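## Task

Remove the cardboard box from the closet, set it on the desk, and close the closet fully. The two other objects must stay on the closet shelves. The robot must not topple or finish leaning. Anything that stays in place only because the robot holds it at the end does not count.

## Robot and tools

ROBOT. A Hello Robot Stretch 4, roughly 1.6 m tall: an omni-wheel base (rim within 0.23 m of the base origin), a lift on a vertical mast, a single arm that telescopes forward, a three-joint wrist and a two-finger gripper. Cameras: head_camera (mast top, looking forward and down; turn the base to aim it), head_left_camera and head_right_camera (fisheyes beside it, looking more steeply down, showing base and arm), wrist_camera (behind the fingers, looking along them, fingertips near the bottom of its image). A loose object may occasionally get nudged by something else.

FRAMES. Base frame: origin on the floor below the base centre, x forward, y left, z up. hand_pose is reported in it (a point between the open fingertips; printed value may be slightly wrong). Odometry frame is the base frame where the scene began; base_odometry counts wheel rotation only, so slipping looks like travel. Heading is positive leftward, -3.142 to 3.142.

TOOLS.
execute_actions: {"actions": [...], "cameras": [...]}. The actions list holds one action or is empty (empty just reports state and images). An action may contain "base", "joints" or both, plus optional "pace" and "contact_limits"; or only "end_of_arm": "enable_torque" (re-powers wrist/gripper motors that shut off; they then hold position). All motions in one action start together.
- base: exactly one key, each a relative offset from where the base last measured itself: translate_m (metres, forward positive, -2 to 2, no turning), strafe_m (metres, left positive, -2 to 2), rotate_rad (radians, counter-clockwise seen from above positive, -3.2 to 3.2).
- joints: absolute targets by name, not offsets. lift_m 0 to 1.2 m; arm_m 0 to 0.55 m extension; wrist_yaw_rad -1.134 to 4.276 (0 straight ahead, positive leftward, 3.14 stowed backward, above 3.4 the arm may obstruct); wrist_pitch_rad -1.117 to 4.259 (0 level, 1.57 pointing down); wrist_roll_rad -1.117 to 4.259 (0 fingers level, positive turns clockwise as viewed from behind the gripper); gripper_m -0.038 to 0.141 m fingertip gap (below 0 fingers press together). Tolerances for done: lift/arm 0.004, yaw/roll 0.02, pitch 0.05, gripper 0.004. Joint targets outside range are clipped and the result says so; any other out-of-range value or unknown key rejects the whole call and nothing moves.
- pace: "slow", "default", "fast", "max" (base up to 0.1/0.3/0.4/0.6 m/s and 1/2/3/4 rad/s; above lift 0.2 these caps shrink with height, to 0.3 m/s and 1 rad/s at 1.2).
- contact_limits: only {"arm_m": x}, x from 0 (gentlest) to 0.75 (firmest), default 0.5; the arm stops when it pushes that hard.
- cameras: list of names or "all"; omitted/null means all, [] means none; unknown names reject the call.
wait: {"seconds": 0 to 10}; commands nothing, returns state and images.
zoom_image: {"camera": name, "region": [x0, y0, x1, y1]} pixels of that camera's latest full image, top-left origin, at most 504x504.
finished_scene: {"scene": n}, the current scene number; irreversible, reports success, and starts the next scene. Ending a reply without a tool call ends everything.

ORDER. At scene start, unfold the wrist with lift_m 0.4 and wrist_yaw_rad 0 together. Between replies the robot keeps its last command and the world keeps moving. If a result reports a stop, later calls in that same reply are skipped. Parts omitted from an action may still be driving toward older targets without showing it in status.

RESULTS. base_status/joint_status: "done" (for the base, wheels turned the commanded amount even if slipping), "off_target" (resting short and maybe still pushing), "contact_stop_at_<key>" (hit something; that part goes slack, a slack lift can sag under load, a slack base can roll), "limit_stop_at_<name>", "time_out", "torque_fault" (wrist/gripper motor maxed out and went limp; send enable_torque). After such stops the old target is dropped. "limit_stop_at_tilt": leaning over 6 degrees, lift/arm/wheels go slack and ignore commands until upright. "limit_stop_at_own_body": joint about to hit the robot; move it away, and watch for this with pitch below -0.2 combined with roll below -0.4 or above 4. on_its_own lists uncommanded things; "held at" is the held target, not the position. lidar_m: 12 distances, 30-degree sectors starting straight ahead and going counter-clockwise (4th left, 7th behind, 10th right); "-" means nothing seen or closer than 0.25 m; sees about 0.15 m up to robot height, misses clear things and thin legs. wrist_depth_mm: 7x7 grid of median depths in mm (100 to 2000, "-" unknown), robot body included. turned_by_wheels vs turned_by_imu differing by over ~0.1 rad suggests a collision or slip, with heading error about their difference. base_tilt in degrees (forward/right positive, fixed offset up to ~1.5). motor_effort: percent of max, positive toward larger joint values, bracket = peak of last action, noisy with fixed per-motor bias; for wheel_0..2 positive turns the base right.

GRIPPING. Command a gap smaller than the object; deeper squeeze grips harder and pulls it toward the wrist (up to about a third of the shortfall). Position and "done" do not prove a grasp; a firm squeeze (command 0 or above) shows in gripper effort. Fingertips jammed on a surface below: raise the lift.

AVOID. Toppling: do not drive or turn carrying over 1 kg with arm_m above 0.2, especially fast; sustained pushing or pulling, high gripper or high contact limit raise tip risk. Over ~2 kg in a level gripper trips a torque fault. Avoid drops, slams, hard hits, pressing the gripper with base or arm moves, and knocking the other shelf items down. Leave the closet closed and the item resting on the desk on its own before finishing.

Each tool is called after "Request:" by a JSON object that holds its "name" and its "arguments".

## Session

Request:
{"name": "execute_actions", "arguments": {"actions": []}}

Scene clock: 0.00 s.
base_odometry: x=+0.000 y=+0.000 heading=+0.000 (m, m, rad; odometry frame)
turned_by_wheels: +0.000 (rad since the last result)
turned_by_imu: +0.000 (rad since the last result)
base_tilt: forward=-0.6 right=+0.3 (deg)
lidar_m: 2.98 1.77 1.75 1.29 1.12 1.10 1.30 1.48 1.45 1.72 2.62 2.60
base_status: not commanded
joint_positions: lift_m=+0.149 arm_m=+0.001 wrist_yaw_rad=+3.073 wrist_pitch_rad=-0.010 wrist_roll_rad=-0.010 gripper_m=+0.057
joint_status: not commanded
motor_effort: lift_m=+20 arm_m=-1 wrist_yaw_rad=-1 wrist_pitch_rad=-6 wrist_roll_rad=+0 gripper_m=-4 wheel_0=-1 wheel_1=-1 wheel_2=+0 (%)
hand_pose: x=-0.1097 y=+0.1069 z=+0.3297 quat_wxyz=(+0.034, +0.005, -0.005, +0.999) (m; base frame)
wrist_depth_mm: 135 138 1863 1499 1255 1078 960 / - 137 1808 1499 1281 1078 960 / 105 136 289 1499 1281 1098 960 / 117 136 1661 1499 1281 1098 976 / 1921 - 1863 1499 1281 1098 960 / 1464 1464 208 1430 211 1078 960 / 946 917 854 539 854 878 904
pictures: head_camera, head_left_camera, head_right_camera, wrist_camera
camera_calibration (this result's frames):
wrist_camera: T_world_to_cam=[[0.100763, 0.994888, -0.00665026, -0.0941712], [-0.0265656, -0.00399144, -0.999639, 0.383504], [-0.994556, 0.100903, 0.0260276, 0.0960303], [0, 0, 0, 1]] pos_world=[0.115184, 0.0855308, 0.38024]
Images, in order (width x height): head_camera 420x560, head_left_camera 420x672, head_right_camera 420x672, wrist_camera 616x392.

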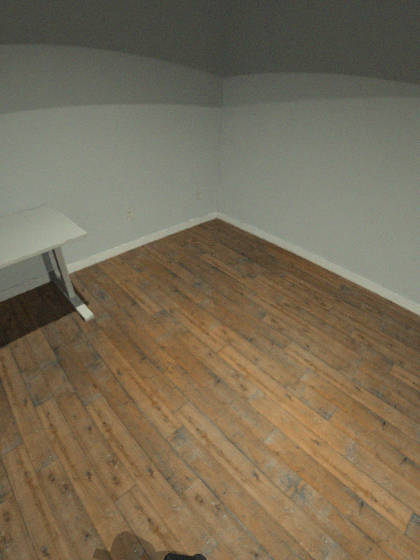

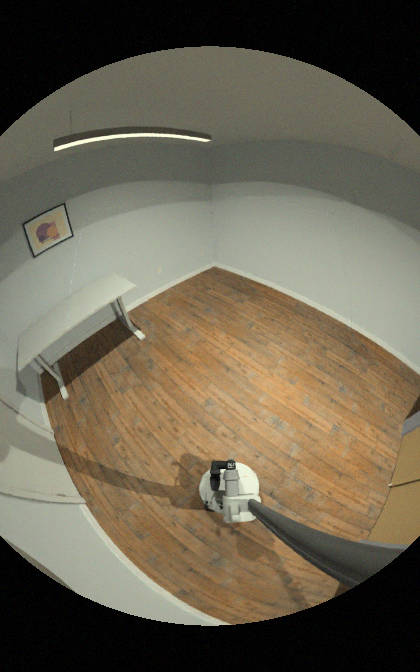

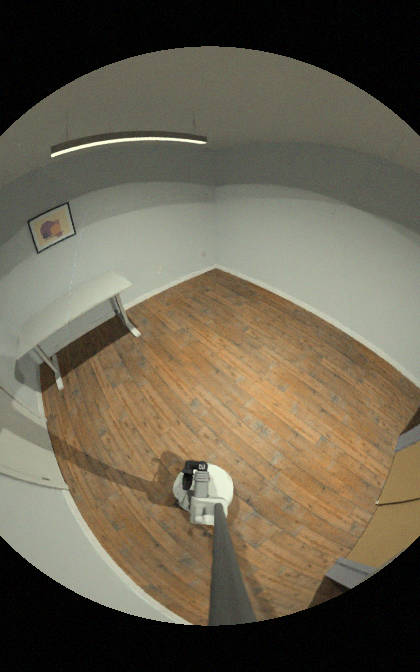

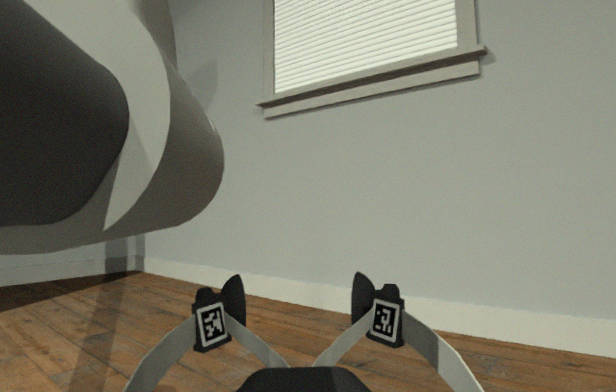

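Request:
{"name": "execute_actions", "arguments": {"actions": [{"base":{"rotate_rad":-2.34},"joints":{"lift_m":0.815,"wrist_yaw_rad":0,"gripper_m":-0.01},"pace":"fast"}], "cameras": ["head_camera","wrist_camera"]}}

Scene clock: 9.83 s.
base_odometry: x=+0.000 y=+0.000 heading=-2.340 (m, m, rad; odometry frame)
turned_by_wheels: -2.340 (rad since the last result)
turned_by_imu: -2.358 (rad since the last result)
base_tilt: forward=-0.5 right=+0.3 (deg)
lidar_m: 1.45 1.56 2.09 2.63 2.74 1.86 1.77 1.59 1.19 1.10 1.15 1.59
base_status: done
joint_positions: lift_m=+0.815 arm_m=+0.001 wrist_yaw_rad=+0.000 wrist_pitch_rad=-0.010 wrist_roll_rad=-0.010 gripper_m=-0.010
joint_status: all done
motor_effort: lift_m=+22(24) arm_m=-1(1) wrist_yaw_rad=-3(8) wrist_pitch_rad=-6(6) wrist_roll_rad=+0(1) gripper_m=-8(9) wheel_0=+2(8) wheel_1=+2(20) wheel_2=+0(10) (%)
hand_pose: x=+0.4607 y=-0.0873 z=+0.9959 quat_wxyz=(+1.000, -0.005, -0.005, +0.000) (m; base frame)
wrist_depth_mm: 1255 1336 1308 - - - 1499 / 1255 1281 1308 - - 1983 1464 / 1255 1281 1281 1983 1983 1983 1499 / 1255 1281 1308 1983 - 1983 1499 / 1255 1308 1281 1983 1983 1983 1499 / 1229 1281 1308 200 1983 - 1537 / 1229 1281 176 707 176 - 1499
pictures: head_camera, wrist_camera
camera_calibration (this result's frames):
wrist_camera: T_world_to_cam=[[-0.0321493, -0.999461, -0.00664595, -0.0668603], [0.026202, 0.00580431, -0.99964, 1.04041], [0.99914, -0.0323119, 0.0260012, -0.264561], [0, 0, 0, 1]] pos_world=[0.234923, -0.0814116, 1.04647]
Images, in order (width x height): head_camera 420x560, wrist_camera 616x392.

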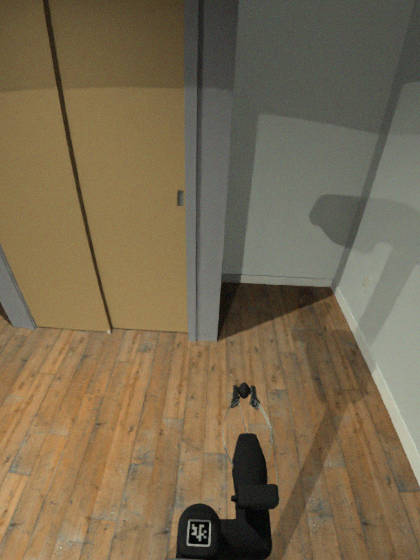

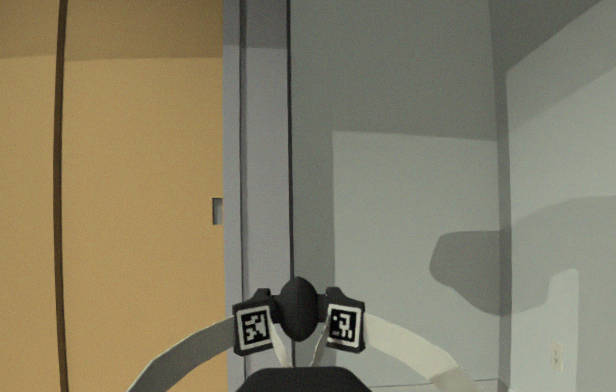

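Request:
{"name": "execute_actions", "arguments": {"actions": [{"base":{"translate_m":0.9},"joints":{"wrist_roll_rad":1.57,"lift_m":0.83},"pace":"max"}], "cameras": []}}

Request:
{"name": "execute_actions", "arguments": {"actions": [{"base":{"strafe_m":0.31},"pace":"fast"}], "cameras": ["head_camera","wrist_camera"]}}

Scene clock: 30.33 s.
base_odometry: x=-0.626 y=-0.647 heading=-2.339 (m, m, rad; odometry frame)
turned_by_wheels: +0.000 (rad since the last result)
turned_by_imu: -0.005 (rad since the last result)
base_tilt: forward=-0.6 right=+0.3 (deg)
lidar_m: 0.53 0.55 0.89 2.61 2.73 3.58 3.53 1.63 1.13 1.08 1.14 1.36
base_status: done
joint_positions: lift_m=+0.830 arm_m=+0.001 wrist_yaw_rad=+0.000 wrist_pitch_rad=-0.010 wrist_roll_rad=+1.570 gripper_m=-0.010
joint_status: all done
motor_effort: lift_m=+22(25) arm_m=-1(1) wrist_yaw_rad=-1(2) wrist_pitch_rad=-6(7) wrist_roll_rad=+1(5) gripper_m=-5(7) wheel_0=+0(5) wheel_1=+1(7) wheel_2=+3(13) (%)
hand_pose: x=+0.4607 y=-0.0874 z=+1.0110 quat_wxyz=(+0.707, +0.707, -0.004, +0.004) (m; base frame)
wrist_depth_mm: 1060 1060 1078 1078 1098 1118 1118 / 1060 1060 1060 1060 1078 1118 1118 / 1042 1060 1060 1098 1098 1098 1098 / 1042 1078 1078 1078 1098 1118 1098 / 820 809 788 759 715 676 640 / 353 357 355 200 336 336 342 / 319 324 176 256 176 334 340
pictures: none
No camera images: the call's "cameras" was empty. Leave "cameras" out to get every camera's image.

Scene clock: 32.40 s.
base_odometry: x=-0.403 y=-0.863 heading=-2.339 (m, m, rad; odometry frame)
turned_by_wheels: +0.000 (rad since the last result)
turned_by_imu: +0.000 (rad since the last result)
base_tilt: forward=-0.6 right=+0.3 (deg)
lidar_m: 0.59 0.64 0.81 2.30 2.41 3.27 3.52 2.08 1.47 1.40 1.47 0.57
base_status: done
joint_positions: lift_m=+0.830 arm_m=+0.001 wrist_yaw_rad=+0.000 wrist_pitch_rad=-0.010 wrist_roll_rad=+1.570 gripper_m=-0.010
joint_status: not commanded
motor_effort: lift_m=+22(22) arm_m=-1(1) wrist_yaw_rad=-1(2) wrist_pitch_rad=-6(6) wrist_roll_rad=+2(1) gripper_m=-8(9) wheel_0=+2(10) wheel_1=+0(14) wheel_2=+1(3) (%)
hand_pose: x=+0.4607 y=-0.0874 z=+1.0110 quat_wxyz=(+0.707, +0.707, -0.004, +0.004) (m; base frame)
wrist_depth_mm: 324 327 330 334 336 340 342 / 325 327 330 332 336 338 343 / 310 312 314 317 320 324 327 / 322 325 329 362 397 402 404 / 382 387 389 392 394 399 404 / 382 384 389 200 394 397 404 / 379 384 176 287 176 397 402
pictures: head_camera, wrist_camera
camera_calibration (this result's frames):
wrist_camera: T_world_to_cam=[[-0.022273, 0.0157561, -0.999628, 1.02122], [0.01571, 0.999758, 0.0154081, 0.120966], [0.999628, -0.015361, -0.0225151, -0.214618], [0, 0, 0, 1]] pos_world=[0.235384, -0.140324, 1.01415]
Images, in order (width x height): head_camera 420x560, wrist_camera 616x392.

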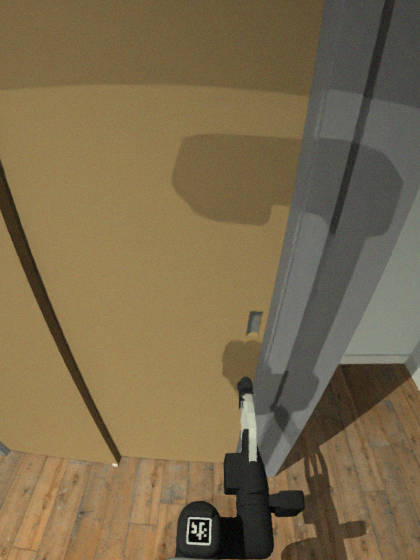

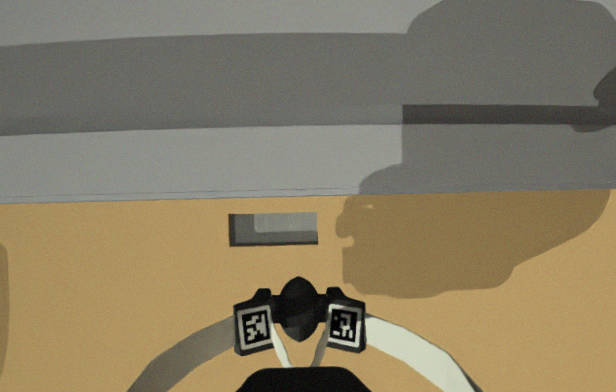

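Request:
{"name": "execute_actions", "arguments": {"actions": [{"joints":{"arm_m":0.14,"lift_m":0.852,"wrist_yaw_rad":-0.105}}], "cameras": ["wrist_camera"]}}

Scene clock: 46.73 s.
base_odometry: x=-0.403 y=-0.863 heading=-2.339 (m, m, rad; odometry frame)
turned_by_wheels: +0.000 (rad since the last result)
turned_by_imu: +0.000 (rad since the last result)
base_tilt: forward=-0.6 right=+0.3 (deg)
lidar_m: 0.57 0.64 0.82 2.30 2.40 3.30 3.52 2.04 1.41 1.41 1.49 0.56
base_status: not commanded
joint_positions: lift_m=+0.852 arm_m=+0.139 wrist_yaw_rad=-0.105 wrist_pitch_rad=-0.010 wrist_roll_rad=+1.570 gripper_m=-0.010
joint_status: all done
motor_effort: lift_m=+23(23) arm_m=+5(5) wrist_yaw_rad=-1(5) wrist_pitch_rad=-6(6) wrist_roll_rad=+1(1) gripper_m=-7(8) wheel_0=+2(2) wheel_1=+0(0) wheel_2=+1(1) (%)
hand_pose: x=+0.5878 y=-0.1171 z=+1.0329 quat_wxyz=(+0.707, +0.706, -0.041, -0.033) (m; base frame)
wrist_depth_mm: 216 217 220 222 224 226 228 / 211 213 215 217 219 222 224 / 194 195 197 199 201 203 204 / 190 192 194 195 197 198 200 / 259 262 263 266 270 271 273 / 256 258 260 200 266 267 268 / 251 253 176 221 176 264 264
pictures: wrist_camera
camera_calibration (this result's frames):
wrist_camera: T_world_to_cam=[[-0.0204667, 0.0180979, -0.999627, 1.04563], [0.120386, 0.992606, 0.015506, 0.0859048], [0.992516, -0.120024, -0.0224941, -0.349776], [0, 0, 0, 1]] pos_world=[0.358217, -0.146175, 1.03604]
Images, in order (width x height): wrist_camera 616x392.

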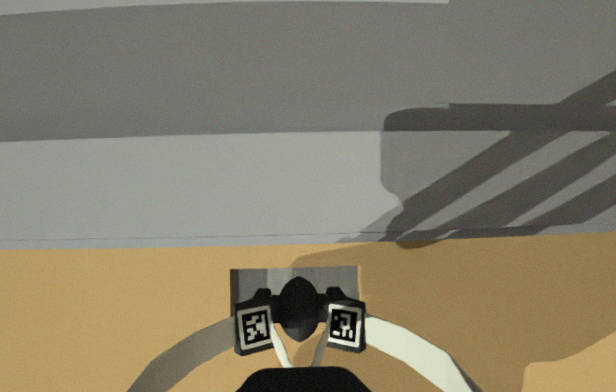

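Request:
{"name": "execute_actions", "arguments": {"actions": [{"joints":{"arm_m":0.184},"contact_limits":{"arm_m":0.12},"pace":"slow"}], "cameras": ["wrist_camera"]}}

Request:
{"name": "execute_actions", "arguments": {"actions": [{"base":{"strafe_m":0.25},"pace":"slow"}], "cameras": ["head_camera","wrist_camera"]}}

Scene clock: 54.67 s.
base_odometry: x=-0.403 y=-0.863 heading=-2.339 (m, m, rad; odometry frame)
turned_by_wheels: +0.000 (rad since the last result)
turned_by_imu: +0.000 (rad since the last result)
base_tilt: forward=-0.5 right=+0.3 (deg)
lidar_m: 0.60 0.63 0.82 2.31 2.39 3.29 3.51 2.04 1.45 1.38 1.48 0.58
base_status: not commanded
joint_positions: lift_m=+0.852 arm_m=+0.183 wrist_yaw_rad=-0.108 wrist_pitch_rad=-0.010 wrist_roll_rad=+1.570 gripper_m=-0.010
joint_status: all done
motor_effort: lift_m=+23(23) arm_m=+5(6) wrist_yaw_rad=+6(6) wrist_pitch_rad=-6(6) wrist_roll_rad=+1(1) gripper_m=-7(10) wheel_0=+2(2) wheel_1=+1(0) wheel_2=+1(1) (%)
contact_limits: arm_m 0.12
hand_pose: x=+0.6313 y=-0.1179 z=+1.0329 quat_wxyz=(+0.707, +0.706, -0.042, -0.034) (m; base frame)
wrist_depth_mm: 171 173 174 176 178 179 - / 168 169 171 173 174 176 178 / 151 152 154 155 156 158 158 / 148 149 151 152 153 154 155 / 158 161 223 224 228 229 232 / 216 218 220 200 225 226 228 / 213 213 175 201 176 222 224
pictures: wrist_camera
camera_calibration (this result's frames):
wrist_camera: T_world_to_cam=[[-0.0204148, 0.0181563, -0.999627, 1.04651], [0.123227, 0.992257, 0.0155058, 0.0796179], [0.992169, -0.122864, -0.0224941, -0.393197], [0, 0, 0, 1]] pos_world=[0.401671, -0.146312, 1.03604]
Images, in order (width x height): wrist_camera 616x392.

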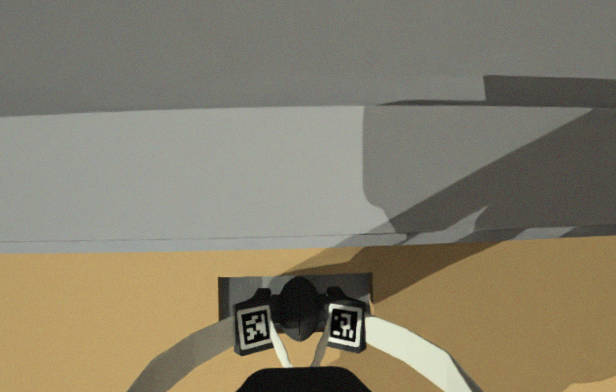

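Scene clock: 58.30 s.
base_odometry: x=-0.223 y=-1.036 heading=-2.339 (m, m, rad; odometry frame)
turned_by_wheels: +0.000 (rad since the last result)
turned_by_imu: -0.001 (rad since the last result)
base_tilt: forward=-0.6 right=+0.4 (deg)
lidar_m: 0.61 0.61 0.82 2.03 2.13 2.92 3.53 2.42 1.75 1.62 0.80 0.67
base_status: done
joint_positions: lift_m=+0.852 arm_m=+0.183 wrist_yaw_rad=-0.108 wrist_pitch_rad=-0.010 wrist_roll_rad=+1.570 gripper_m=-0.010
joint_status: not commanded
motor_effort: lift_m=+23(23) arm_m=+5(5) wrist_yaw_rad=+5(18) wrist_pitch_rad=-6(6) wrist_roll_rad=+1(1) gripper_m=-9(8) wheel_0=-4(10) wheel_1=+3(7) wheel_2=+0(1) (%)
hand_pose: x=+0.6315 y=-0.1179 z=+1.0329 quat_wxyz=(+0.707, +0.706, -0.042, -0.034) (m; base frame)
wrist_depth_mm: 564 585 615 609 634 597 627 / 723 654 809 768 831 615 788 / 891 654 931 931 946 627 854 / 891 647 904 917 917 627 831 / 480 554 224 225 227 229 231 / 214 216 218 200 224 224 226 / 211 212 175 200 177 221 223
pictures: head_camera, wrist_camera
camera_calibration (this result's frames):
wrist_camera: T_world_to_cam=[[-0.0204194, 0.0181513, -0.999627, 1.04652], [0.122972, 0.992289, 0.0155061, 0.0796971], [0.9922, -0.122609, -0.022494, -0.393295], [0, 0, 0, 1]] pos_world=[0.401796, -0.1463, 1.03604]
Images, in order (width x height): head_camera 420x560, wrist_camera 616x392.

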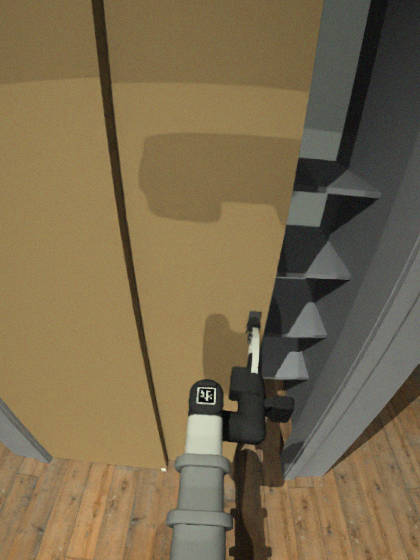

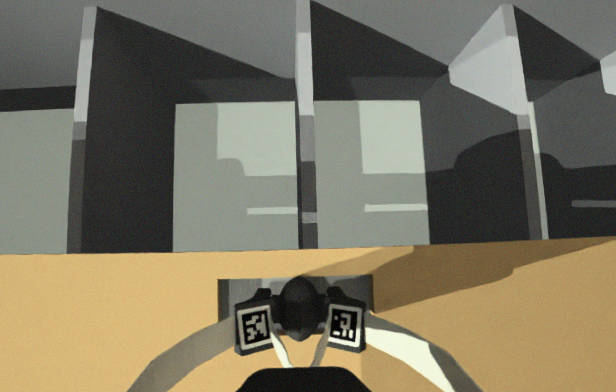

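Request:
{"name": "execute_actions", "arguments": {"actions": [{"base":{"strafe_m":0.23},"pace":"slow"}], "cameras": ["head_camera","wrist_camera"]}}

Scene clock: 69.67 s.
base_odometry: x=-0.058 y=-1.196 heading=-2.339 (m, m, rad; odometry frame)
turned_by_wheels: +0.000 (rad since the last result)
turned_by_imu: -0.001 (rad since the last result)
base_tilt: forward=-0.6 right=+0.4 (deg)
lidar_m: 0.56 0.59 0.79 1.82 1.86 2.59 3.52 2.72 1.96 1.88 0.81 0.90
base_status: done
joint_positions: lift_m=+0.852 arm_m=+0.183 wrist_yaw_rad=-0.109 wrist_pitch_rad=-0.010 wrist_roll_rad=+1.570 gripper_m=-0.010
joint_status: not commanded
motor_effort: lift_m=+23(23) arm_m=+5(5) wrist_yaw_rad=+10(16) wrist_pitch_rad=-6(6) wrist_roll_rad=+1(1) gripper_m=-6(6) wheel_0=-2(11) wheel_1=+5(4) wheel_2=+0(0) (%)
hand_pose: x=+0.6313 y=-0.1182 z=+1.0329 quat_wxyz=(+0.707, +0.706, -0.042, -0.035) (m; base frame)
wrist_depth_mm: 946 654 960 960 976 654 866 / 917 654 946 931 960 621 842 / 891 647 917 931 917 627 866 / 891 647 904 904 917 627 831 / 480 554 249 224 226 229 229 / 213 216 216 200 222 224 224 / 211 211 176 200 176 219 221
pictures: head_camera, wrist_camera
camera_calibration (this result's frames):
wrist_camera: T_world_to_cam=[[-0.0203986, 0.0181746, -0.999627, 1.04651], [0.124113, 0.992147, 0.015506, 0.0792906], [0.992058, -0.123751, -0.0224941, -0.393264], [0, 0, 0, 1]] pos_world=[0.401647, -0.146355, 1.03604]
Images, in order (width x height): head_camera 420x560, wrist_camera 616x392.

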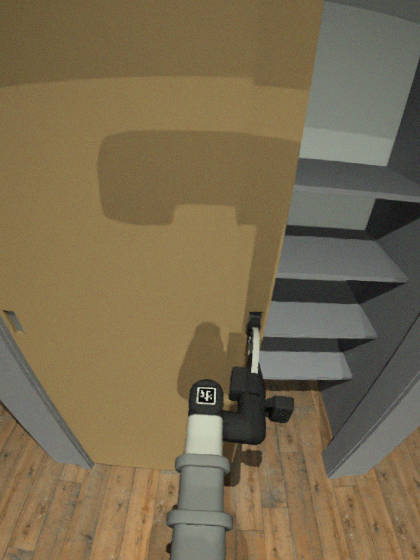

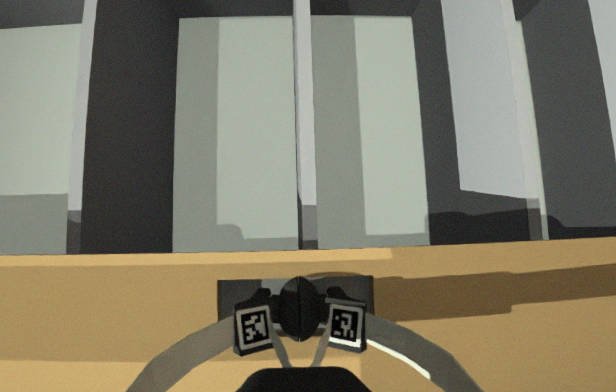

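Request:
{"name": "execute_actions", "arguments": {"actions": [{"base":{"strafe_m":-0.42},"joints":{"arm_m":0.186}}], "cameras": ["wrist_camera"]}}

Scene clock: 81.97 s.
base_odometry: x=-0.360 y=-0.904 heading=-2.339 (m, m, rad; odometry frame)
turned_by_wheels: +0.000 (rad since the last result)
turned_by_imu: +0.001 (rad since the last result)
base_tilt: forward=-0.6 right=+0.3 (deg)
lidar_m: 0.62 0.64 0.80 2.26 2.30 3.18 3.51 2.15 1.55 1.47 1.55 0.59
base_status: done
joint_positions: lift_m=+0.852 arm_m=+0.185 wrist_yaw_rad=-0.107 wrist_pitch_rad=-0.010 wrist_roll_rad=+1.570 gripper_m=-0.010
joint_status: all done
motor_effort: lift_m=+23(23) arm_m=+5(7) wrist_yaw_rad=+6(14) wrist_pitch_rad=-7(6) wrist_roll_rad=+1(1) gripper_m=-8(10) wheel_0=-1(19) wheel_1=-1(10) wheel_2=+0(1) (%)
hand_pose: x=+0.6335 y=-0.1178 z=+1.0329 quat_wxyz=(+0.707, +0.706, -0.041, -0.034) (m; base frame)
wrist_depth_mm: 154 155 157 158 160 162 - / 152 154 155 156 158 160 161 / 199 206 213 220 224 228 230 / 750 654 891 917 917 627 820 / 480 549 237 224 225 229 229 / 214 216 217 200 222 224 226 / 210 212 176 199 176 220 221
pictures: wrist_camera
camera_calibration (this result's frames):
wrist_camera: T_world_to_cam=[[-0.020617, 0.0181647, -0.999622, 1.04669], [0.122634, 0.992331, 0.0155029, 0.0795699], [0.992238, -0.122268, -0.0226865, -0.395123], [0, 0, 0, 1]] pos_world=[0.403878, -0.146283, 1.0361]
Images, in order (width x height): wrist_camera 616x392.

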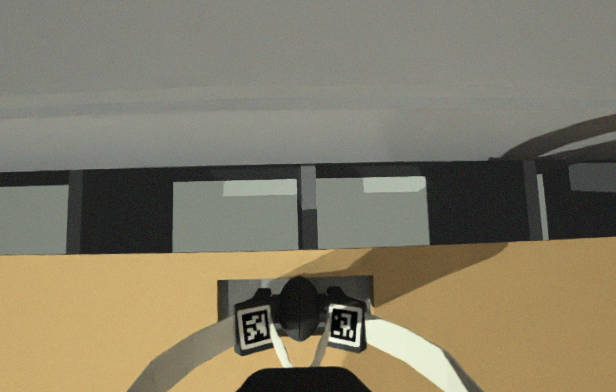

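Request:
{"name": "execute_actions", "arguments": {"actions": [{"base":{"strafe_m":-0.068},"pace":"slow"}], "cameras": ["wrist_camera"]}}

Scene clock: 95.40 s.
base_odometry: x=-0.409 y=-0.857 heading=-2.339 (m, m, rad; odometry frame)
turned_by_wheels: +0.000 (rad since the last result)
turned_by_imu: +0.000 (rad since the last result)
base_tilt: forward=-0.6 right=+0.3 (deg)
lidar_m: 0.59 0.64 0.81 2.31 2.42 3.27 3.53 2.05 1.45 1.38 1.48 0.56
base_status: done
joint_positions: lift_m=+0.852 arm_m=+0.185 wrist_yaw_rad=-0.101 wrist_pitch_rad=-0.010 wrist_roll_rad=+1.570 gripper_m=-0.010
joint_status: not commanded
motor_effort: lift_m=+22(22) arm_m=+5(5) wrist_yaw_rad=-13(14) wrist_pitch_rad=-6(7) wrist_roll_rad=+1(0) gripper_m=-6(8) wheel_0=+7(13) wheel_1=-3(7) wheel_2=+0(1) (%)
hand_pose: x=+0.6343 y=-0.1161 z=+1.0329 quat_wxyz=(+0.707, +0.706, -0.039, -0.032) (m; base frame)
wrist_depth_mm: 166 167 169 171 173 175 - / 164 165 167 168 169 171 173 / 147 148 149 150 152 153 154 / 144 145 147 148 149 150 152 / 155 157 158 160 162 226 229 / 213 215 216 199 222 224 224 / 210 211 176 185 176 220 221
pictures: wrist_camera
camera_calibration (this result's frames):
wrist_camera: T_world_to_cam=[[-0.020729, 0.0180372, -0.999622, 1.04673], [0.116506, 0.993069, 0.015503, 0.0817513], [0.992974, -0.11614, -0.0226868, -0.395389], [0, 0, 0, 1]] pos_world=[0.404784, -0.145985, 1.0361]
Images, in order (width x height): wrist_camera 616x392.

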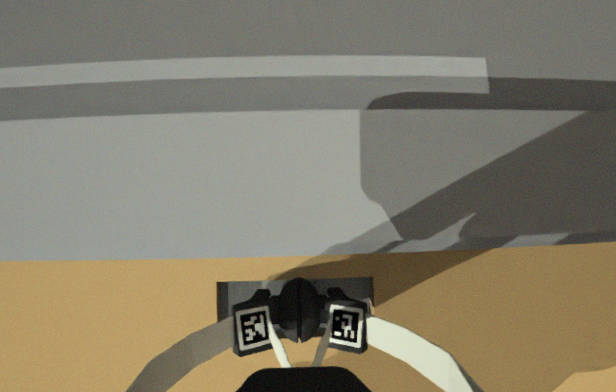

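Request:
{"name": "execute_actions", "arguments": {"actions": [{"joints":{"arm_m":0.06,"wrist_yaw_rad":0},"pace":"fast"}], "cameras": []}}

Request:
{"name": "execute_actions", "arguments": {"actions": [{"base":{"strafe_m":1.09},"joints":{"arm_m":0.04},"pace":"max"}], "cameras": ["head_camera","wrist_camera"]}}

Scene clock: 106.40 s.
base_odometry: x=-0.409 y=-0.857 heading=-2.340 (m, m, rad; odometry frame)
turned_by_wheels: -0.001 (rad since the last result)
turned_by_imu: -0.001 (rad since the last result)
base_tilt: forward=-0.5 right=+0.3 (deg)
lidar_m: 0.58 0.63 0.84 2.32 2.41 3.28 3.54 2.07 1.43 1.39 1.49 0.55
base_status: not commanded
joint_positions: lift_m=+0.852 arm_m=+0.061 wrist_yaw_rad=+0.000 wrist_pitch_rad=-0.010 wrist_roll_rad=+1.570 gripper_m=-0.010
joint_status: all done
motor_effort: lift_m=+23(23) arm_m=-5(4) wrist_yaw_rad=+0(52) wrist_pitch_rad=-6(7) wrist_roll_rad=+1(1) gripper_m=-8(11) wheel_0=-1(11) wheel_1=-2(3) wheel_2=-1(5) (%)
hand_pose: x=+0.5202 y=-0.0875 z=+1.0329 quat_wxyz=(+0.707, +0.707, -0.004, +0.004) (m; base frame)
wrist_depth_mm: 266 270 272 273 277 279 281 / 265 268 271 274 276 278 281 / 251 253 256 258 260 263 266 / 251 254 256 258 262 276 279 / 976 591 991 1008 960 362 343 / 324 324 327 200 332 338 342 / 322 324 175 256 176 336 338
pictures: none
No camera images: the call's "cameras" was empty. Leave "cameras" out to get every camera's image.

Scene clock: 110.43 s.
base_odometry: x=+0.375 y=-1.615 heading=-2.339 (m, m, rad; odometry frame)
turned_by_wheels: +0.000 (rad since the last result)
turned_by_imu: +0.000 (rad since the last result)
base_tilt: forward=-0.6 right=+0.3 (deg)
lidar_m: 0.53 0.58 1.28 1.21 1.27 1.75 3.54 2.85 2.60 2.49 0.81 0.59
base_status: done
joint_positions: lift_m=+0.852 arm_m=+0.041 wrist_yaw_rad=+0.000 wrist_pitch_rad=-0.010 wrist_roll_rad=+1.570 gripper_m=-0.010
joint_status: all done
motor_effort: lift_m=+22(22) arm_m=-4(4) wrist_yaw_rad=-2(1) wrist_pitch_rad=-7(7) wrist_roll_rad=+1(1) gripper_m=-7(10) wheel_0=+2(10) wheel_1=+1(14) wheel_2=+1(1) (%)
hand_pose: x=+0.5002 y=-0.0875 z=+1.0329 quat_wxyz=(+0.707, +0.707, -0.004, +0.004) (m; base frame)
wrist_depth_mm: 297 298 303 304 309 310 314 / 294 298 300 303 307 310 312 / 294 296 300 301 306 309 310 / 293 296 300 301 303 309 310 / 293 296 298 301 304 306 309 / 290 294 297 200 301 303 307 / 260 264 175 226 176 274 276
pictures: head_camera, wrist_camera
camera_calibration (this result's frames):
wrist_camera: T_world_to_cam=[[-0.0224645, 0.0158578, -0.999622, 1.04412], [0.0159, 0.999753, 0.0155025, 0.119869], [0.999621, -0.0155457, -0.0227111, -0.253425], [0, 0, 0, 1]] pos_world=[0.274878, -0.140337, 1.03611]
Images, in order (width x height): head_camera 420x560, wrist_camera 616x392.

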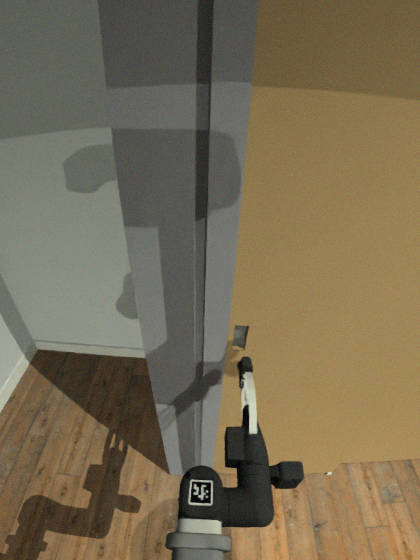

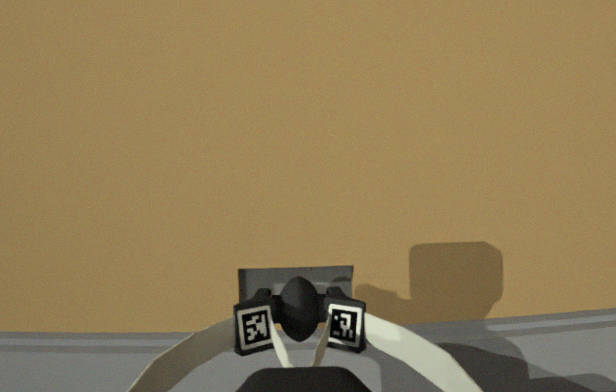

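Request:
{"name": "execute_actions", "arguments": {"actions": [{"base":{"strafe_m":0.009},"joints":{"arm_m":0.09}}], "cameras": ["wrist_camera"]}}

Request:
{"name": "execute_actions", "arguments": {"actions": [{"joints":{"arm_m":0.122},"contact_limits":{"arm_m":0.12},"pace":"slow"}], "cameras": ["wrist_camera"]}}

Scene clock: 120.97 s.
base_odometry: x=+0.381 y=-1.621 heading=-2.339 (m, m, rad; odometry frame)
turned_by_wheels: +0.000 (rad since the last result)
turned_by_imu: +0.000 (rad since the last result)
base_tilt: forward=-0.5 right=+0.3 (deg)
lidar_m: 0.50 0.57 1.26 1.20 1.27 1.73 3.52 2.84 2.59 2.48 0.83 0.58
base_status: done
joint_positions: lift_m=+0.852 arm_m=+0.089 wrist_yaw_rad=+0.000 wrist_pitch_rad=-0.010 wrist_roll_rad=+1.570 gripper_m=-0.010
joint_status: all done
motor_effort: lift_m=+22(22) arm_m=+5(4) wrist_yaw_rad=-1(1) wrist_pitch_rad=-6(7) wrist_roll_rad=+1(1) gripper_m=-7(6) wheel_0=-4(8) wheel_1=+3(9) wheel_2=+0(1) (%)
hand_pose: x=+0.5485 y=-0.0874 z=+1.0329 quat_wxyz=(+0.707, +0.707, -0.004, +0.004) (m; base frame)
wrist_depth_mm: 249 250 253 254 258 260 263 / 248 250 252 254 257 259 262 / 247 248 251 254 256 258 260 / 246 248 250 253 255 258 259 / 245 248 249 252 254 257 259 / 245 246 249 200 254 256 258 / 224 224 176 203 176 224 226
pictures: wrist_camera
camera_calibration (this result's frames):
wrist_camera: T_world_to_cam=[[-0.0224254, 0.0158564, -0.999623, 1.0452], [0.0158315, 0.999754, 0.0155033, 0.119117], [0.999623, -0.0154779, -0.0226709, -0.301812], [0, 0, 0, 1]] pos_world=[0.323251, -0.140333, 1.03611]
Images, in order (width x height): wrist_camera 616x392.

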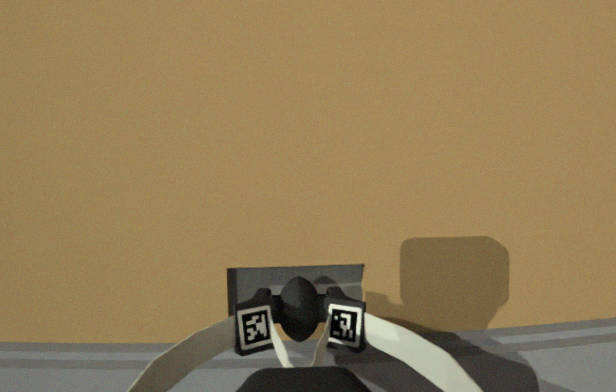

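Scene clock: 122.37 s.
base_odometry: x=+0.381 y=-1.621 heading=-2.339 (m, m, rad; odometry frame)
turned_by_wheels: +0.000 (rad since the last result)
turned_by_imu: +0.000 (rad since the last result)
base_tilt: forward=-0.6 right=+0.3 (deg)
lidar_m: 0.53 0.58 1.28 1.20 1.27 1.72 3.53 2.85 2.57 2.50 0.81 0.58
base_status: not commanded
joint_positions: lift_m=+0.852 arm_m=+0.121 wrist_yaw_rad=-0.001 wrist_pitch_rad=-0.010 wrist_roll_rad=+1.570 gripper_m=-0.010
joint_status: all done
motor_effort: lift_m=+22(22) arm_m=+5(6) wrist_yaw_rad=+2(2) wrist_pitch_rad=-7(7) wrist_roll_rad=+1(1) gripper_m=-8(8) wheel_0=-4(4) wheel_1=+3(2) wheel_2=+0(0) (%)
contact_limits: arm_m 0.12
hand_pose: x=+0.5804 y=-0.0877 z=+1.0329 quat_wxyz=(+0.707, +0.707, -0.004, +0.003) (m; base frame)
wrist_depth_mm: 218 220 223 224 227 229 231 / 218 220 222 224 227 229 230 / 216 219 221 223 226 228 229 / 216 218 220 222 225 227 229 / 215 217 219 222 224 225 228 / 214 216 219 200 224 225 227 / 213 215 175 198 176 206 210
pictures: wrist_camera
camera_calibration (this result's frames):
wrist_camera: T_world_to_cam=[[-0.0224105, 0.0158772, -0.999623, 1.04591], [0.0167617, 0.999739, 0.0155033, 0.11834], [0.999608, -0.016408, -0.0226708, -0.333763], [0, 0, 0, 1]] pos_world=[0.355088, -0.140391, 1.03611]
Images, in order (width x height): wrist_camera 616x392.

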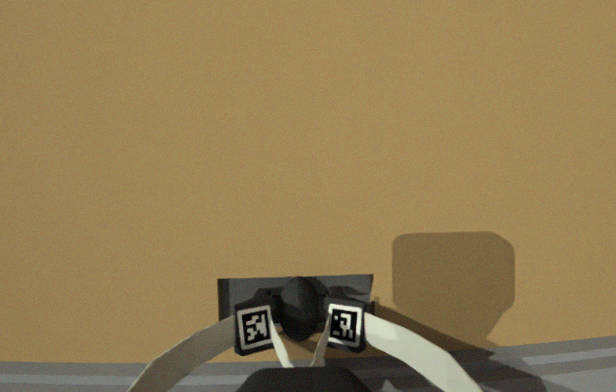

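Request:
{"name": "execute_actions", "arguments": {"actions": [{"base":{"strafe_m":-0.45},"joints":{"arm_m":0.126}}], "cameras": ["head_camera","wrist_camera"]}}

Scene clock: 128.47 s.
base_odometry: x=+0.058 y=-1.308 heading=-2.340 (m, m, rad; odometry frame)
turned_by_wheels: +0.000 (rad since the last result)
turned_by_imu: +0.000 (rad since the last result)
base_tilt: forward=-0.5 right=+0.3 (deg)
lidar_m: 0.55 0.67 0.78 1.66 1.74 2.34 3.54 2.83 2.14 2.03 0.85 0.59
base_status: done
joint_positions: lift_m=+0.852 arm_m=+0.125 wrist_yaw_rad=-0.001 wrist_pitch_rad=-0.010 wrist_roll_rad=+1.570 gripper_m=-0.010
joint_status: all done
motor_effort: lift_m=+22(22) arm_m=+5(8) wrist_yaw_rad=+3(17) wrist_pitch_rad=-6(7) wrist_roll_rad=+1(1) gripper_m=-9(7) wheel_0=-3(19) wheel_1=-3(13) wheel_2=+0(1) (%)
hand_pose: x=+0.5845 y=-0.0877 z=+1.0330 quat_wxyz=(+0.707, +0.707, -0.004, +0.003) (m; base frame)
wrist_depth_mm: 217 219 221 223 225 229 230 / 216 218 220 224 225 228 229 / 216 218 220 222 224 228 229 / 215 218 220 222 224 226 228 / 215 216 219 220 223 225 228 / 213 216 217 200 223 224 226 / 559 214 176 202 176 539 866
pictures: head_camera, wrist_camera
camera_calibration (this result's frames):
wrist_camera: T_world_to_cam=[[-0.0221708, 0.0158799, -0.999628, 1.04594], [0.0168853, 0.999737, 0.0155072, 0.118231], [0.999612, -0.0165352, -0.0224331, -0.338042], [0, 0, 0, 1]] pos_world=[0.359103, -0.140399, 1.03613]
Images, in order (width x height): head_camera 420x560, wrist_camera 616x392.

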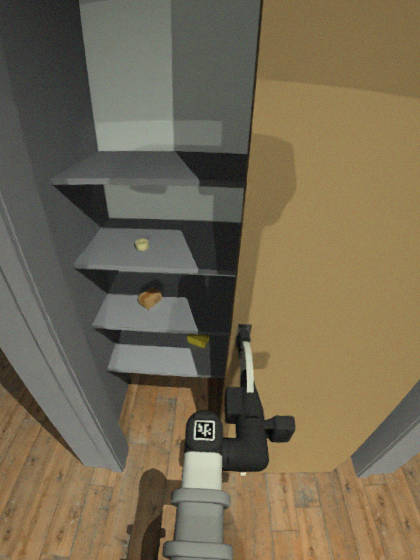

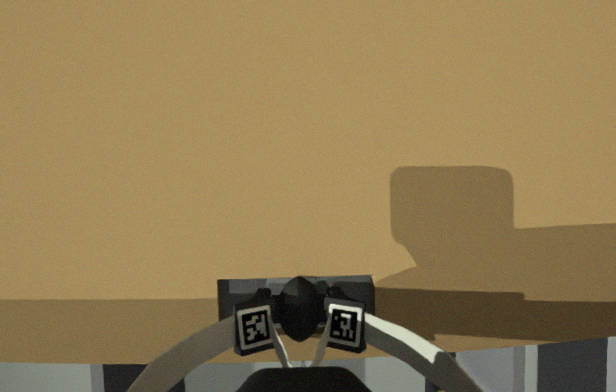

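Request:
{"name": "zoom_image", "arguments": {"camera": "head_camera", "region": [90, 260, 230, 380]}}

Region (90, 260, 230, 380) of head_camera's 420x560 image, scaled by 3.600, with more detail than that image has; it fills the top 432 rows of this view, and the rest is white.

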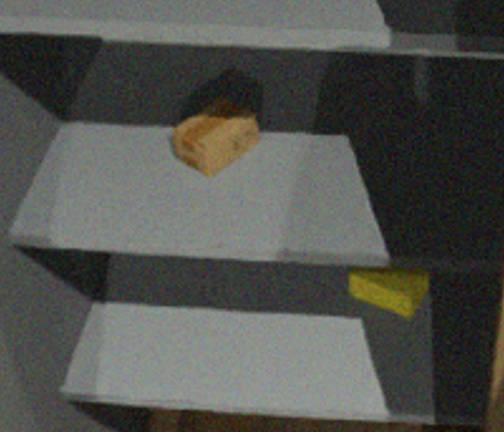

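Request:
{"name": "execute_actions", "arguments": {"actions": [{"joints":{"arm_m":0.07},"pace":"fast"}], "cameras": []}}

Request:
{"name": "execute_actions", "arguments": {"actions": [{"base":{"strafe_m":0.104},"joints":{"lift_m":0.725,"wrist_yaw_rad":0.8,"wrist_roll_rad":0,"wrist_pitch_rad":0.3,"gripper_m":0.05},"pace":"fast"}], "cameras": ["head_camera"]}}

Scene clock: 163.50 s.
base_odometry: x=+0.058 y=-1.308 heading=-2.340 (m, m, rad; odometry frame)
turned_by_wheels: +0.000 (rad since the last result)
turned_by_imu: +0.000 (rad since the last result)
base_tilt: forward=-0.5 right=+0.4 (deg)
lidar_m: 0.58 0.66 0.80 1.65 1.72 2.36 3.51 2.81 2.13 2.05 0.83 0.58
base_status: not commanded
joint_positions: lift_m=+0.852 arm_m=+0.071 wrist_yaw_rad=+0.000 wrist_pitch_rad=-0.010 wrist_roll_rad=+1.570 gripper_m=-0.010
joint_status: all done
motor_effort: lift_m=+22(22) arm_m=-5(7) wrist_yaw_rad=+0(2) wrist_pitch_rad=-6(6) wrist_roll_rad=+1(1) gripper_m=-8(9) wheel_0=-3(3) wheel_1=-3(3) wheel_2=-1(1) (%)
hand_pose: x=+0.5302 y=-0.0874 z=+1.0330 quat_wxyz=(+0.707, +0.707, -0.004, +0.004) (m; base frame)
wrist_depth_mm: 268 271 273 274 278 281 283 / 267 270 272 276 278 279 282 / 267 268 271 273 277 279 281 / 266 268 271 272 276 278 278 / 264 266 270 273 274 277 281 / 264 266 267 200 273 277 530 / 960 640 176 384 176 683 891
pictures: none
No camera images: the call's "cameras" was empty. Leave "cameras" out to get every camera's image.

Scene clock: 164.93 s.
base_odometry: x=+0.132 y=-1.380 heading=-2.340 (m, m, rad; odometry frame)
turned_by_wheels: +0.000 (rad since the last result)
turned_by_imu: +0.000 (rad since the last result)
base_tilt: forward=-0.6 right=+0.4 (deg)
lidar_m: 0.62 0.60 1.65 1.57 1.64 2.22 3.54 2.82 2.25 2.14 0.81 0.60
base_status: done
joint_positions: lift_m=+0.725 arm_m=+0.071 wrist_yaw_rad=+0.800 wrist_pitch_rad=+0.302 wrist_roll_rad=+0.000 gripper_m=+0.050
joint_status: all done
motor_effort: lift_m=+16(20) arm_m=-4(4) wrist_yaw_rad=+0(9) wrist_pitch_rad=-6(6) wrist_roll_rad=-1(5) gripper_m=-2(7) wheel_0=+1(11) wheel_1=+0(12) wheel_2=+1(0) (%)
hand_pose: x=+0.4963 y=+0.1366 z=+0.8177 quat_wxyz=(+0.911, -0.058, +0.139, +0.385) (m; base frame)
wrist_depth_mm: 1281 449 334 397 603 564 484 / 1308 1366 347 410 707 878 768 / 1336 1430 362 427 741 904 798 / 1366 1537 379 445 715 699 683 / 1397 1576 397 462 778 597 539 / 1430 1576 211 473 211 917 842 / 1336 1308 427 154 741 732 723
pictures: head_camera
Images, in order (width x height): head_camera 420x560.

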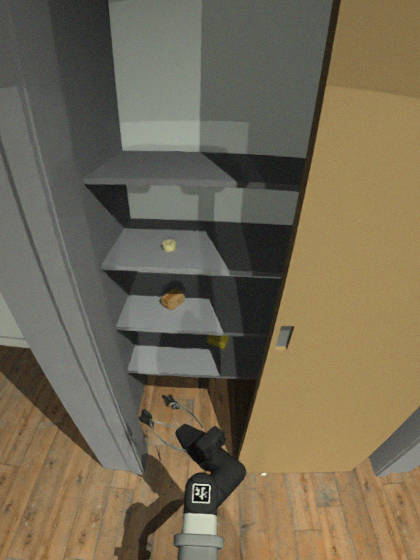

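Request:
{"name": "execute_actions", "arguments": {"actions": [{"base":{"translate_m":0.2},"joints":{"arm_m":0.3},"pace":"fast"}], "cameras": ["head_camera","wrist_camera"]}}

Scene clock: 170.03 s.
base_odometry: x=-0.007 y=-1.524 heading=-2.339 (m, m, rad; odometry frame)
turned_by_wheels: +0.000 (rad since the last result)
turned_by_imu: -0.001 (rad since the last result)
base_tilt: forward=-0.5 right=+0.4 (deg)
lidar_m: 0.66 0.45 0.48 1.55 1.60 2.23 3.77 3.07 2.24 2.15 0.53 0.40
base_status: done
joint_positions: lift_m=+0.725 arm_m=+0.299 wrist_yaw_rad=+0.800 wrist_pitch_rad=+0.302 wrist_roll_rad=+0.000 gripper_m=+0.050
joint_status: all done
motor_effort: lift_m=+16(16) arm_m=+4(5) wrist_yaw_rad=+0(1) wrist_pitch_rad=-5(6) wrist_roll_rad=+0(0) gripper_m=-2(2) wheel_0=+2(7) wheel_1=+2(6) wheel_2=+0(13) (%)
hand_pose: x=+0.7247 y=+0.1366 z=+0.8177 quat_wxyz=(+0.911, -0.059, +0.139, +0.385) (m; base frame)
wrist_depth_mm: 314 353 418 473 488 452 404 / 324 373 445 549 559 473 421 / 330 384 459 569 585 496 436 / 340 394 473 591 603 508 449 / 349 404 477 530 517 492 459 / 357 397 210 377 211 387 379 / 364 394 303 154 300 307 314
pictures: head_camera, wrist_camera
camera_calibration (this result's frames):
wrist_camera: T_world_to_cam=[[0.691578, -0.722272, -0.00646425, -0.398265], [-0.208435, -0.190992, -0.959206, 1.01787], [0.691574, 0.664714, -0.282633, -0.136478], [0, 0, 0, 1]] pos_world=[0.581975, -0.00253149, 0.935198]
Images, in order (width x height): head_camera 420x560, wrist_camera 616x392.

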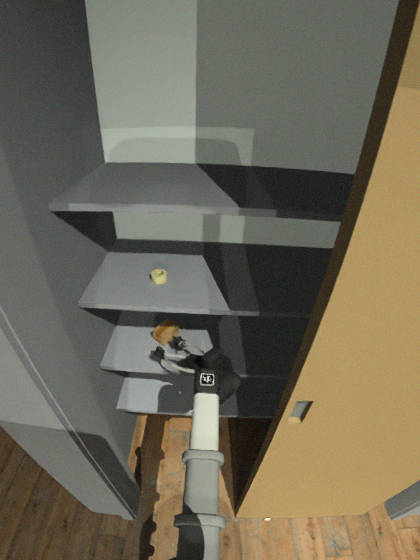

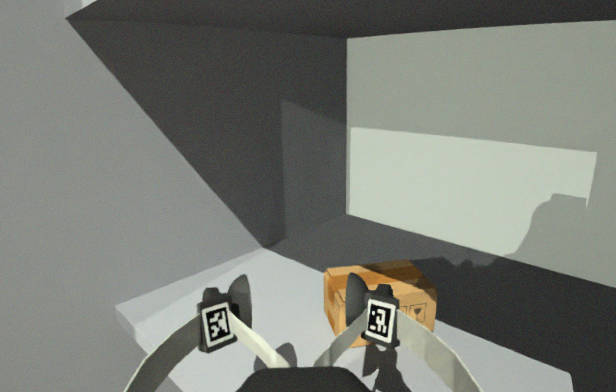

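Request:
{"name": "execute_actions", "arguments": {"actions": [{"base":{"strafe_m":-0.057},"joints":{"arm_m":0.414,"wrist_yaw_rad":0.94,"gripper_m":0.141}}], "cameras": []}}

Request:
{"name": "execute_actions", "arguments": {"actions": [{"joints":{"lift_m":0.665}}], "cameras": ["wrist_camera"]}}

Scene clock: 191.37 s.
base_odometry: x=-0.048 y=-1.485 heading=-2.340 (m, m, rad; odometry frame)
turned_by_wheels: +0.000 (rad since the last result)
turned_by_imu: +0.000 (rad since the last result)
base_tilt: forward=-0.5 right=+0.3 (deg)
lidar_m: 0.37 0.51 0.48 1.61 1.68 2.30 3.76 3.04 2.18 2.09 0.53 0.36
base_status: done
joint_positions: lift_m=+0.725 arm_m=+0.413 wrist_yaw_rad=+0.940 wrist_pitch_rad=+0.302 wrist_roll_rad=+0.000 gripper_m=+0.141
joint_status: all done
motor_effort: lift_m=+16(16) arm_m=+5(4) wrist_yaw_rad=-1(3) wrist_pitch_rad=-6(6) wrist_roll_rad=+0(0) gripper_m=+1(3) wheel_0=+1(10) wheel_1=-3(11) wheel_2=+0(0) (%)
hand_pose: x=+0.8172 y=+0.1708 z=+0.8177 quat_wxyz=(+0.881, -0.068, +0.134, +0.448) (m; base frame)
wrist_depth_mm: 336 375 427 473 455 375 334 / 349 392 452 535 484 394 342 / 359 404 469 554 504 407 351 / 370 418 488 580 521 418 362 / 379 430 492 530 500 430 370 / 384 207 397 309 389 349 366 / 384 307 303 150 312 304 314
pictures: none
No camera images: the call's "cameras" was empty. Leave "cameras" out to get every camera's image.

Scene clock: 192.53 s.
base_odometry: x=-0.048 y=-1.485 heading=-2.340 (m, m, rad; odometry frame)
turned_by_wheels: +0.000 (rad since the last result)
turned_by_imu: +0.000 (rad since the last result)
base_tilt: forward=-0.5 right=+0.3 (deg)
lidar_m: 0.37 0.50 0.49 1.59 1.68 2.30 3.77 3.04 2.16 2.11 0.53 0.37
base_status: not commanded
joint_positions: lift_m=+0.665 arm_m=+0.413 wrist_yaw_rad=+0.940 wrist_pitch_rad=+0.302 wrist_roll_rad=+0.000 gripper_m=+0.141
joint_status: all done
motor_effort: lift_m=+16(18) arm_m=+5(5) wrist_yaw_rad=+1(1) wrist_pitch_rad=-6(6) wrist_roll_rad=+0(0) gripper_m=+0(2) wheel_0=+1(1) wheel_1=-3(4) wheel_2=+0(0) (%)
hand_pose: x=+0.8172 y=+0.1708 z=+0.7577 quat_wxyz=(+0.881, -0.068, +0.134, +0.448) (m; base frame)
wrist_depth_mm: 340 382 436 512 469 382 332 / 349 394 455 535 484 394 342 / 359 407 469 554 504 407 351 / 370 418 484 539 504 421 362 / 370 389 364 267 379 375 355 / 322 207 277 268 273 255 278 / 384 225 231 151 229 222 225
pictures: wrist_camera
camera_calibration (this result's frames):
wrist_camera: T_world_to_cam=[[0.785494, -0.618835, -0.00646312, -0.532329], [-0.179781, -0.218181, -0.959206, 0.967353], [0.59218, 0.754613, -0.282635, -0.174195], [0, 0, 0, 1]] pos_world=[0.695208, 0.0130838, 0.875217]
Images, in order (width x height): wrist_camera 616x392.

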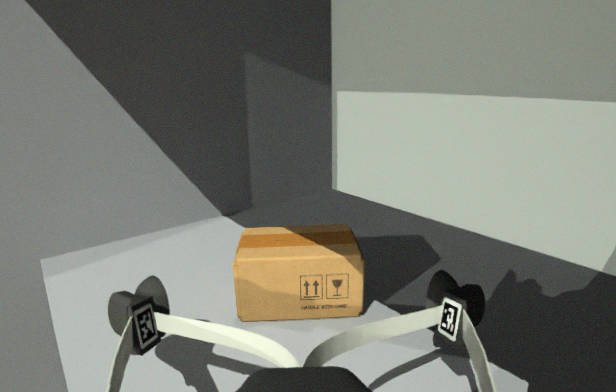

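Request:
{"name": "execute_actions", "arguments": {"actions": [{"base":{"strafe_m":0.061},"joints":{"arm_m":0.458,"lift_m":0.654,"gripper_m":0.125},"pace":"slow"}], "cameras": ["wrist_camera"]}}

Scene clock: 201.37 s.
base_odometry: x=-0.004 y=-1.527 heading=-2.339 (m, m, rad; odometry frame)
turned_by_wheels: +0.000 (rad since the last result)
turned_by_imu: +0.000 (rad since the last result)
base_tilt: forward=-0.6 right=+0.3 (deg)
lidar_m: 0.65 0.46 0.50 1.54 1.64 2.20 3.76 3.06 2.25 2.16 0.54 0.39
base_status: done
joint_positions: lift_m=+0.654 arm_m=+0.457 wrist_yaw_rad=+0.940 wrist_pitch_rad=+0.302 wrist_roll_rad=+0.000 gripper_m=+0.125
joint_status: all done
motor_effort: lift_m=+15(16) arm_m=+5(5) wrist_yaw_rad=+0(1) wrist_pitch_rad=-6(6) wrist_roll_rad=+0(0) gripper_m=-2(1) wheel_0=-2(6) wheel_1=+4(11) wheel_2=+0(1) (%)
hand_pose: x=+0.8611 y=+0.1708 z=+0.7467 quat_wxyz=(+0.881, -0.068, +0.134, +0.448) (m; base frame)
wrist_depth_mm: 291 327 379 445 418 340 297 / 300 336 389 455 433 353 304 / 310 349 404 477 445 362 312 / 319 359 418 484 452 373 322 / 324 351 362 359 355 349 324 / 270 217 192 189 191 250 259 / 217 206 195 148 204 208 213
pictures: wrist_camera
camera_calibration (this result's frames):
wrist_camera: T_world_to_cam=[[0.785495, -0.618834, -0.00646314, -0.566937], [-0.179781, -0.218181, -0.959206, 0.964733], [0.592179, 0.754613, -0.282635, -0.203333], [0, 0, 0, 1]] pos_world=[0.739176, 0.0130839, 0.864245]
Images, in order (width x height): wrist_camera 616x392.

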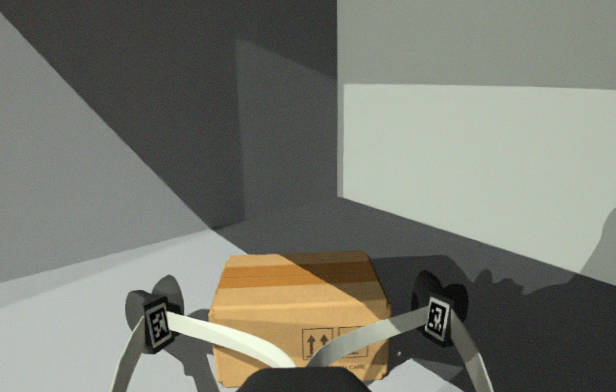

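Request:
{"name": "execute_actions", "arguments": {"actions": [{"joints":{"gripper_m":0.035}}], "cameras": []}}

Request:
{"name": "execute_actions", "arguments": {"actions": [{"joints":{"lift_m":0.685}}], "cameras": ["wrist_camera"]}}

Scene clock: 208.27 s.
base_odometry: x=-0.004 y=-1.527 heading=-2.339 (m, m, rad; odometry frame)
turned_by_wheels: +0.000 (rad since the last result)
turned_by_imu: +0.000 (rad since the last result)
base_tilt: forward=-0.6 right=+0.3 (deg)
lidar_m: 0.66 0.44 0.50 1.55 1.61 2.19 3.72 3.11 2.23 2.16 0.54 0.40
base_status: not commanded
joint_positions: lift_m=+0.654 arm_m=+0.457 wrist_yaw_rad=+0.940 wrist_pitch_rad=+0.303 wrist_roll_rad=+0.000 gripper_m=+0.035
joint_status: all done
motor_effort: lift_m=+16(16) arm_m=+5(5) wrist_yaw_rad=+0(1) wrist_pitch_rad=-8(8) wrist_roll_rad=+0(0) gripper_m=-21(24) wheel_0=-2(2) wheel_1=+4(4) wheel_2=+0(0) (%)
hand_pose: x=+0.8611 y=+0.1708 z=+0.7465 quat_wxyz=(+0.881, -0.068, +0.134, +0.448) (m; base frame)
wrist_depth_mm: 291 329 377 442 415 340 298 / 300 336 392 459 430 351 304 / 309 349 402 473 449 362 312 / 320 359 418 480 449 373 320 / 324 351 359 357 353 347 322 / 268 270 182 173 181 262 257 / 216 167 173 173 179 199 213
pictures: none
No camera images: the call's "cameras" was empty. Leave "cameras" out to get every camera's image.

Scene clock: 209.20 s.
base_odometry: x=-0.004 y=-1.527 heading=-2.339 (m, m, rad; odometry frame)
turned_by_wheels: +0.000 (rad since the last result)
turned_by_imu: +0.000 (rad since the last result)
base_tilt: forward=-0.6 right=+0.3 (deg)
lidar_m: 0.66 0.44 0.48 1.54 1.61 2.22 3.78 3.07 2.27 2.16 0.54 0.40
base_status: not commanded
joint_positions: lift_m=+0.685 arm_m=+0.457 wrist_yaw_rad=+0.940 wrist_pitch_rad=+0.303 wrist_roll_rad=+0.000 gripper_m=+0.035
joint_status: all done
motor_effort: lift_m=+24(23) arm_m=+5(5) wrist_yaw_rad=+0(0) wrist_pitch_rad=-9(8) wrist_roll_rad=+0(0) gripper_m=-21(22) wheel_0=-2(2) wheel_1=+4(4) wheel_2=+0(0) (%)
hand_pose: x=+0.8611 y=+0.1707 z=+0.7768 quat_wxyz=(+0.881, -0.068, +0.135, +0.448) (m; base frame)
wrist_depth_mm: 294 327 377 442 415 342 298 / 301 340 392 455 430 351 304 / 310 347 404 477 449 362 312 / 319 359 418 500 466 375 320 / 327 370 410 427 424 375 329 / 320 324 181 173 181 314 307 / 259 167 173 173 179 238 252
pictures: wrist_camera
camera_calibration (this result's frames):
wrist_camera: T_world_to_cam=[[0.785492, -0.618839, -0.00643362, -0.56677], [-0.18024, -0.218809, -0.958977, 0.993923], [0.592044, 0.754428, -0.283412, -0.194007], [0, 0, 0, 1]] pos_world=[0.739199, 0.0131047, 0.894519]
Images, in order (width x height): wrist_camera 616x392.

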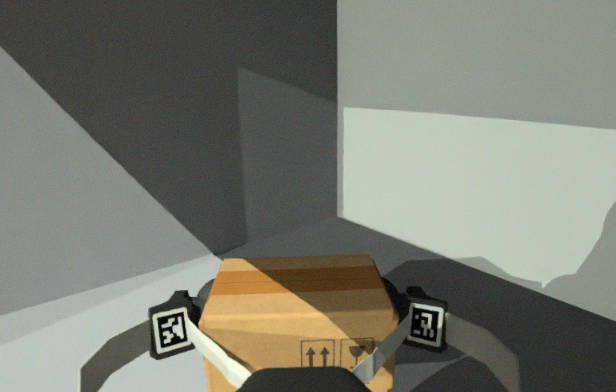

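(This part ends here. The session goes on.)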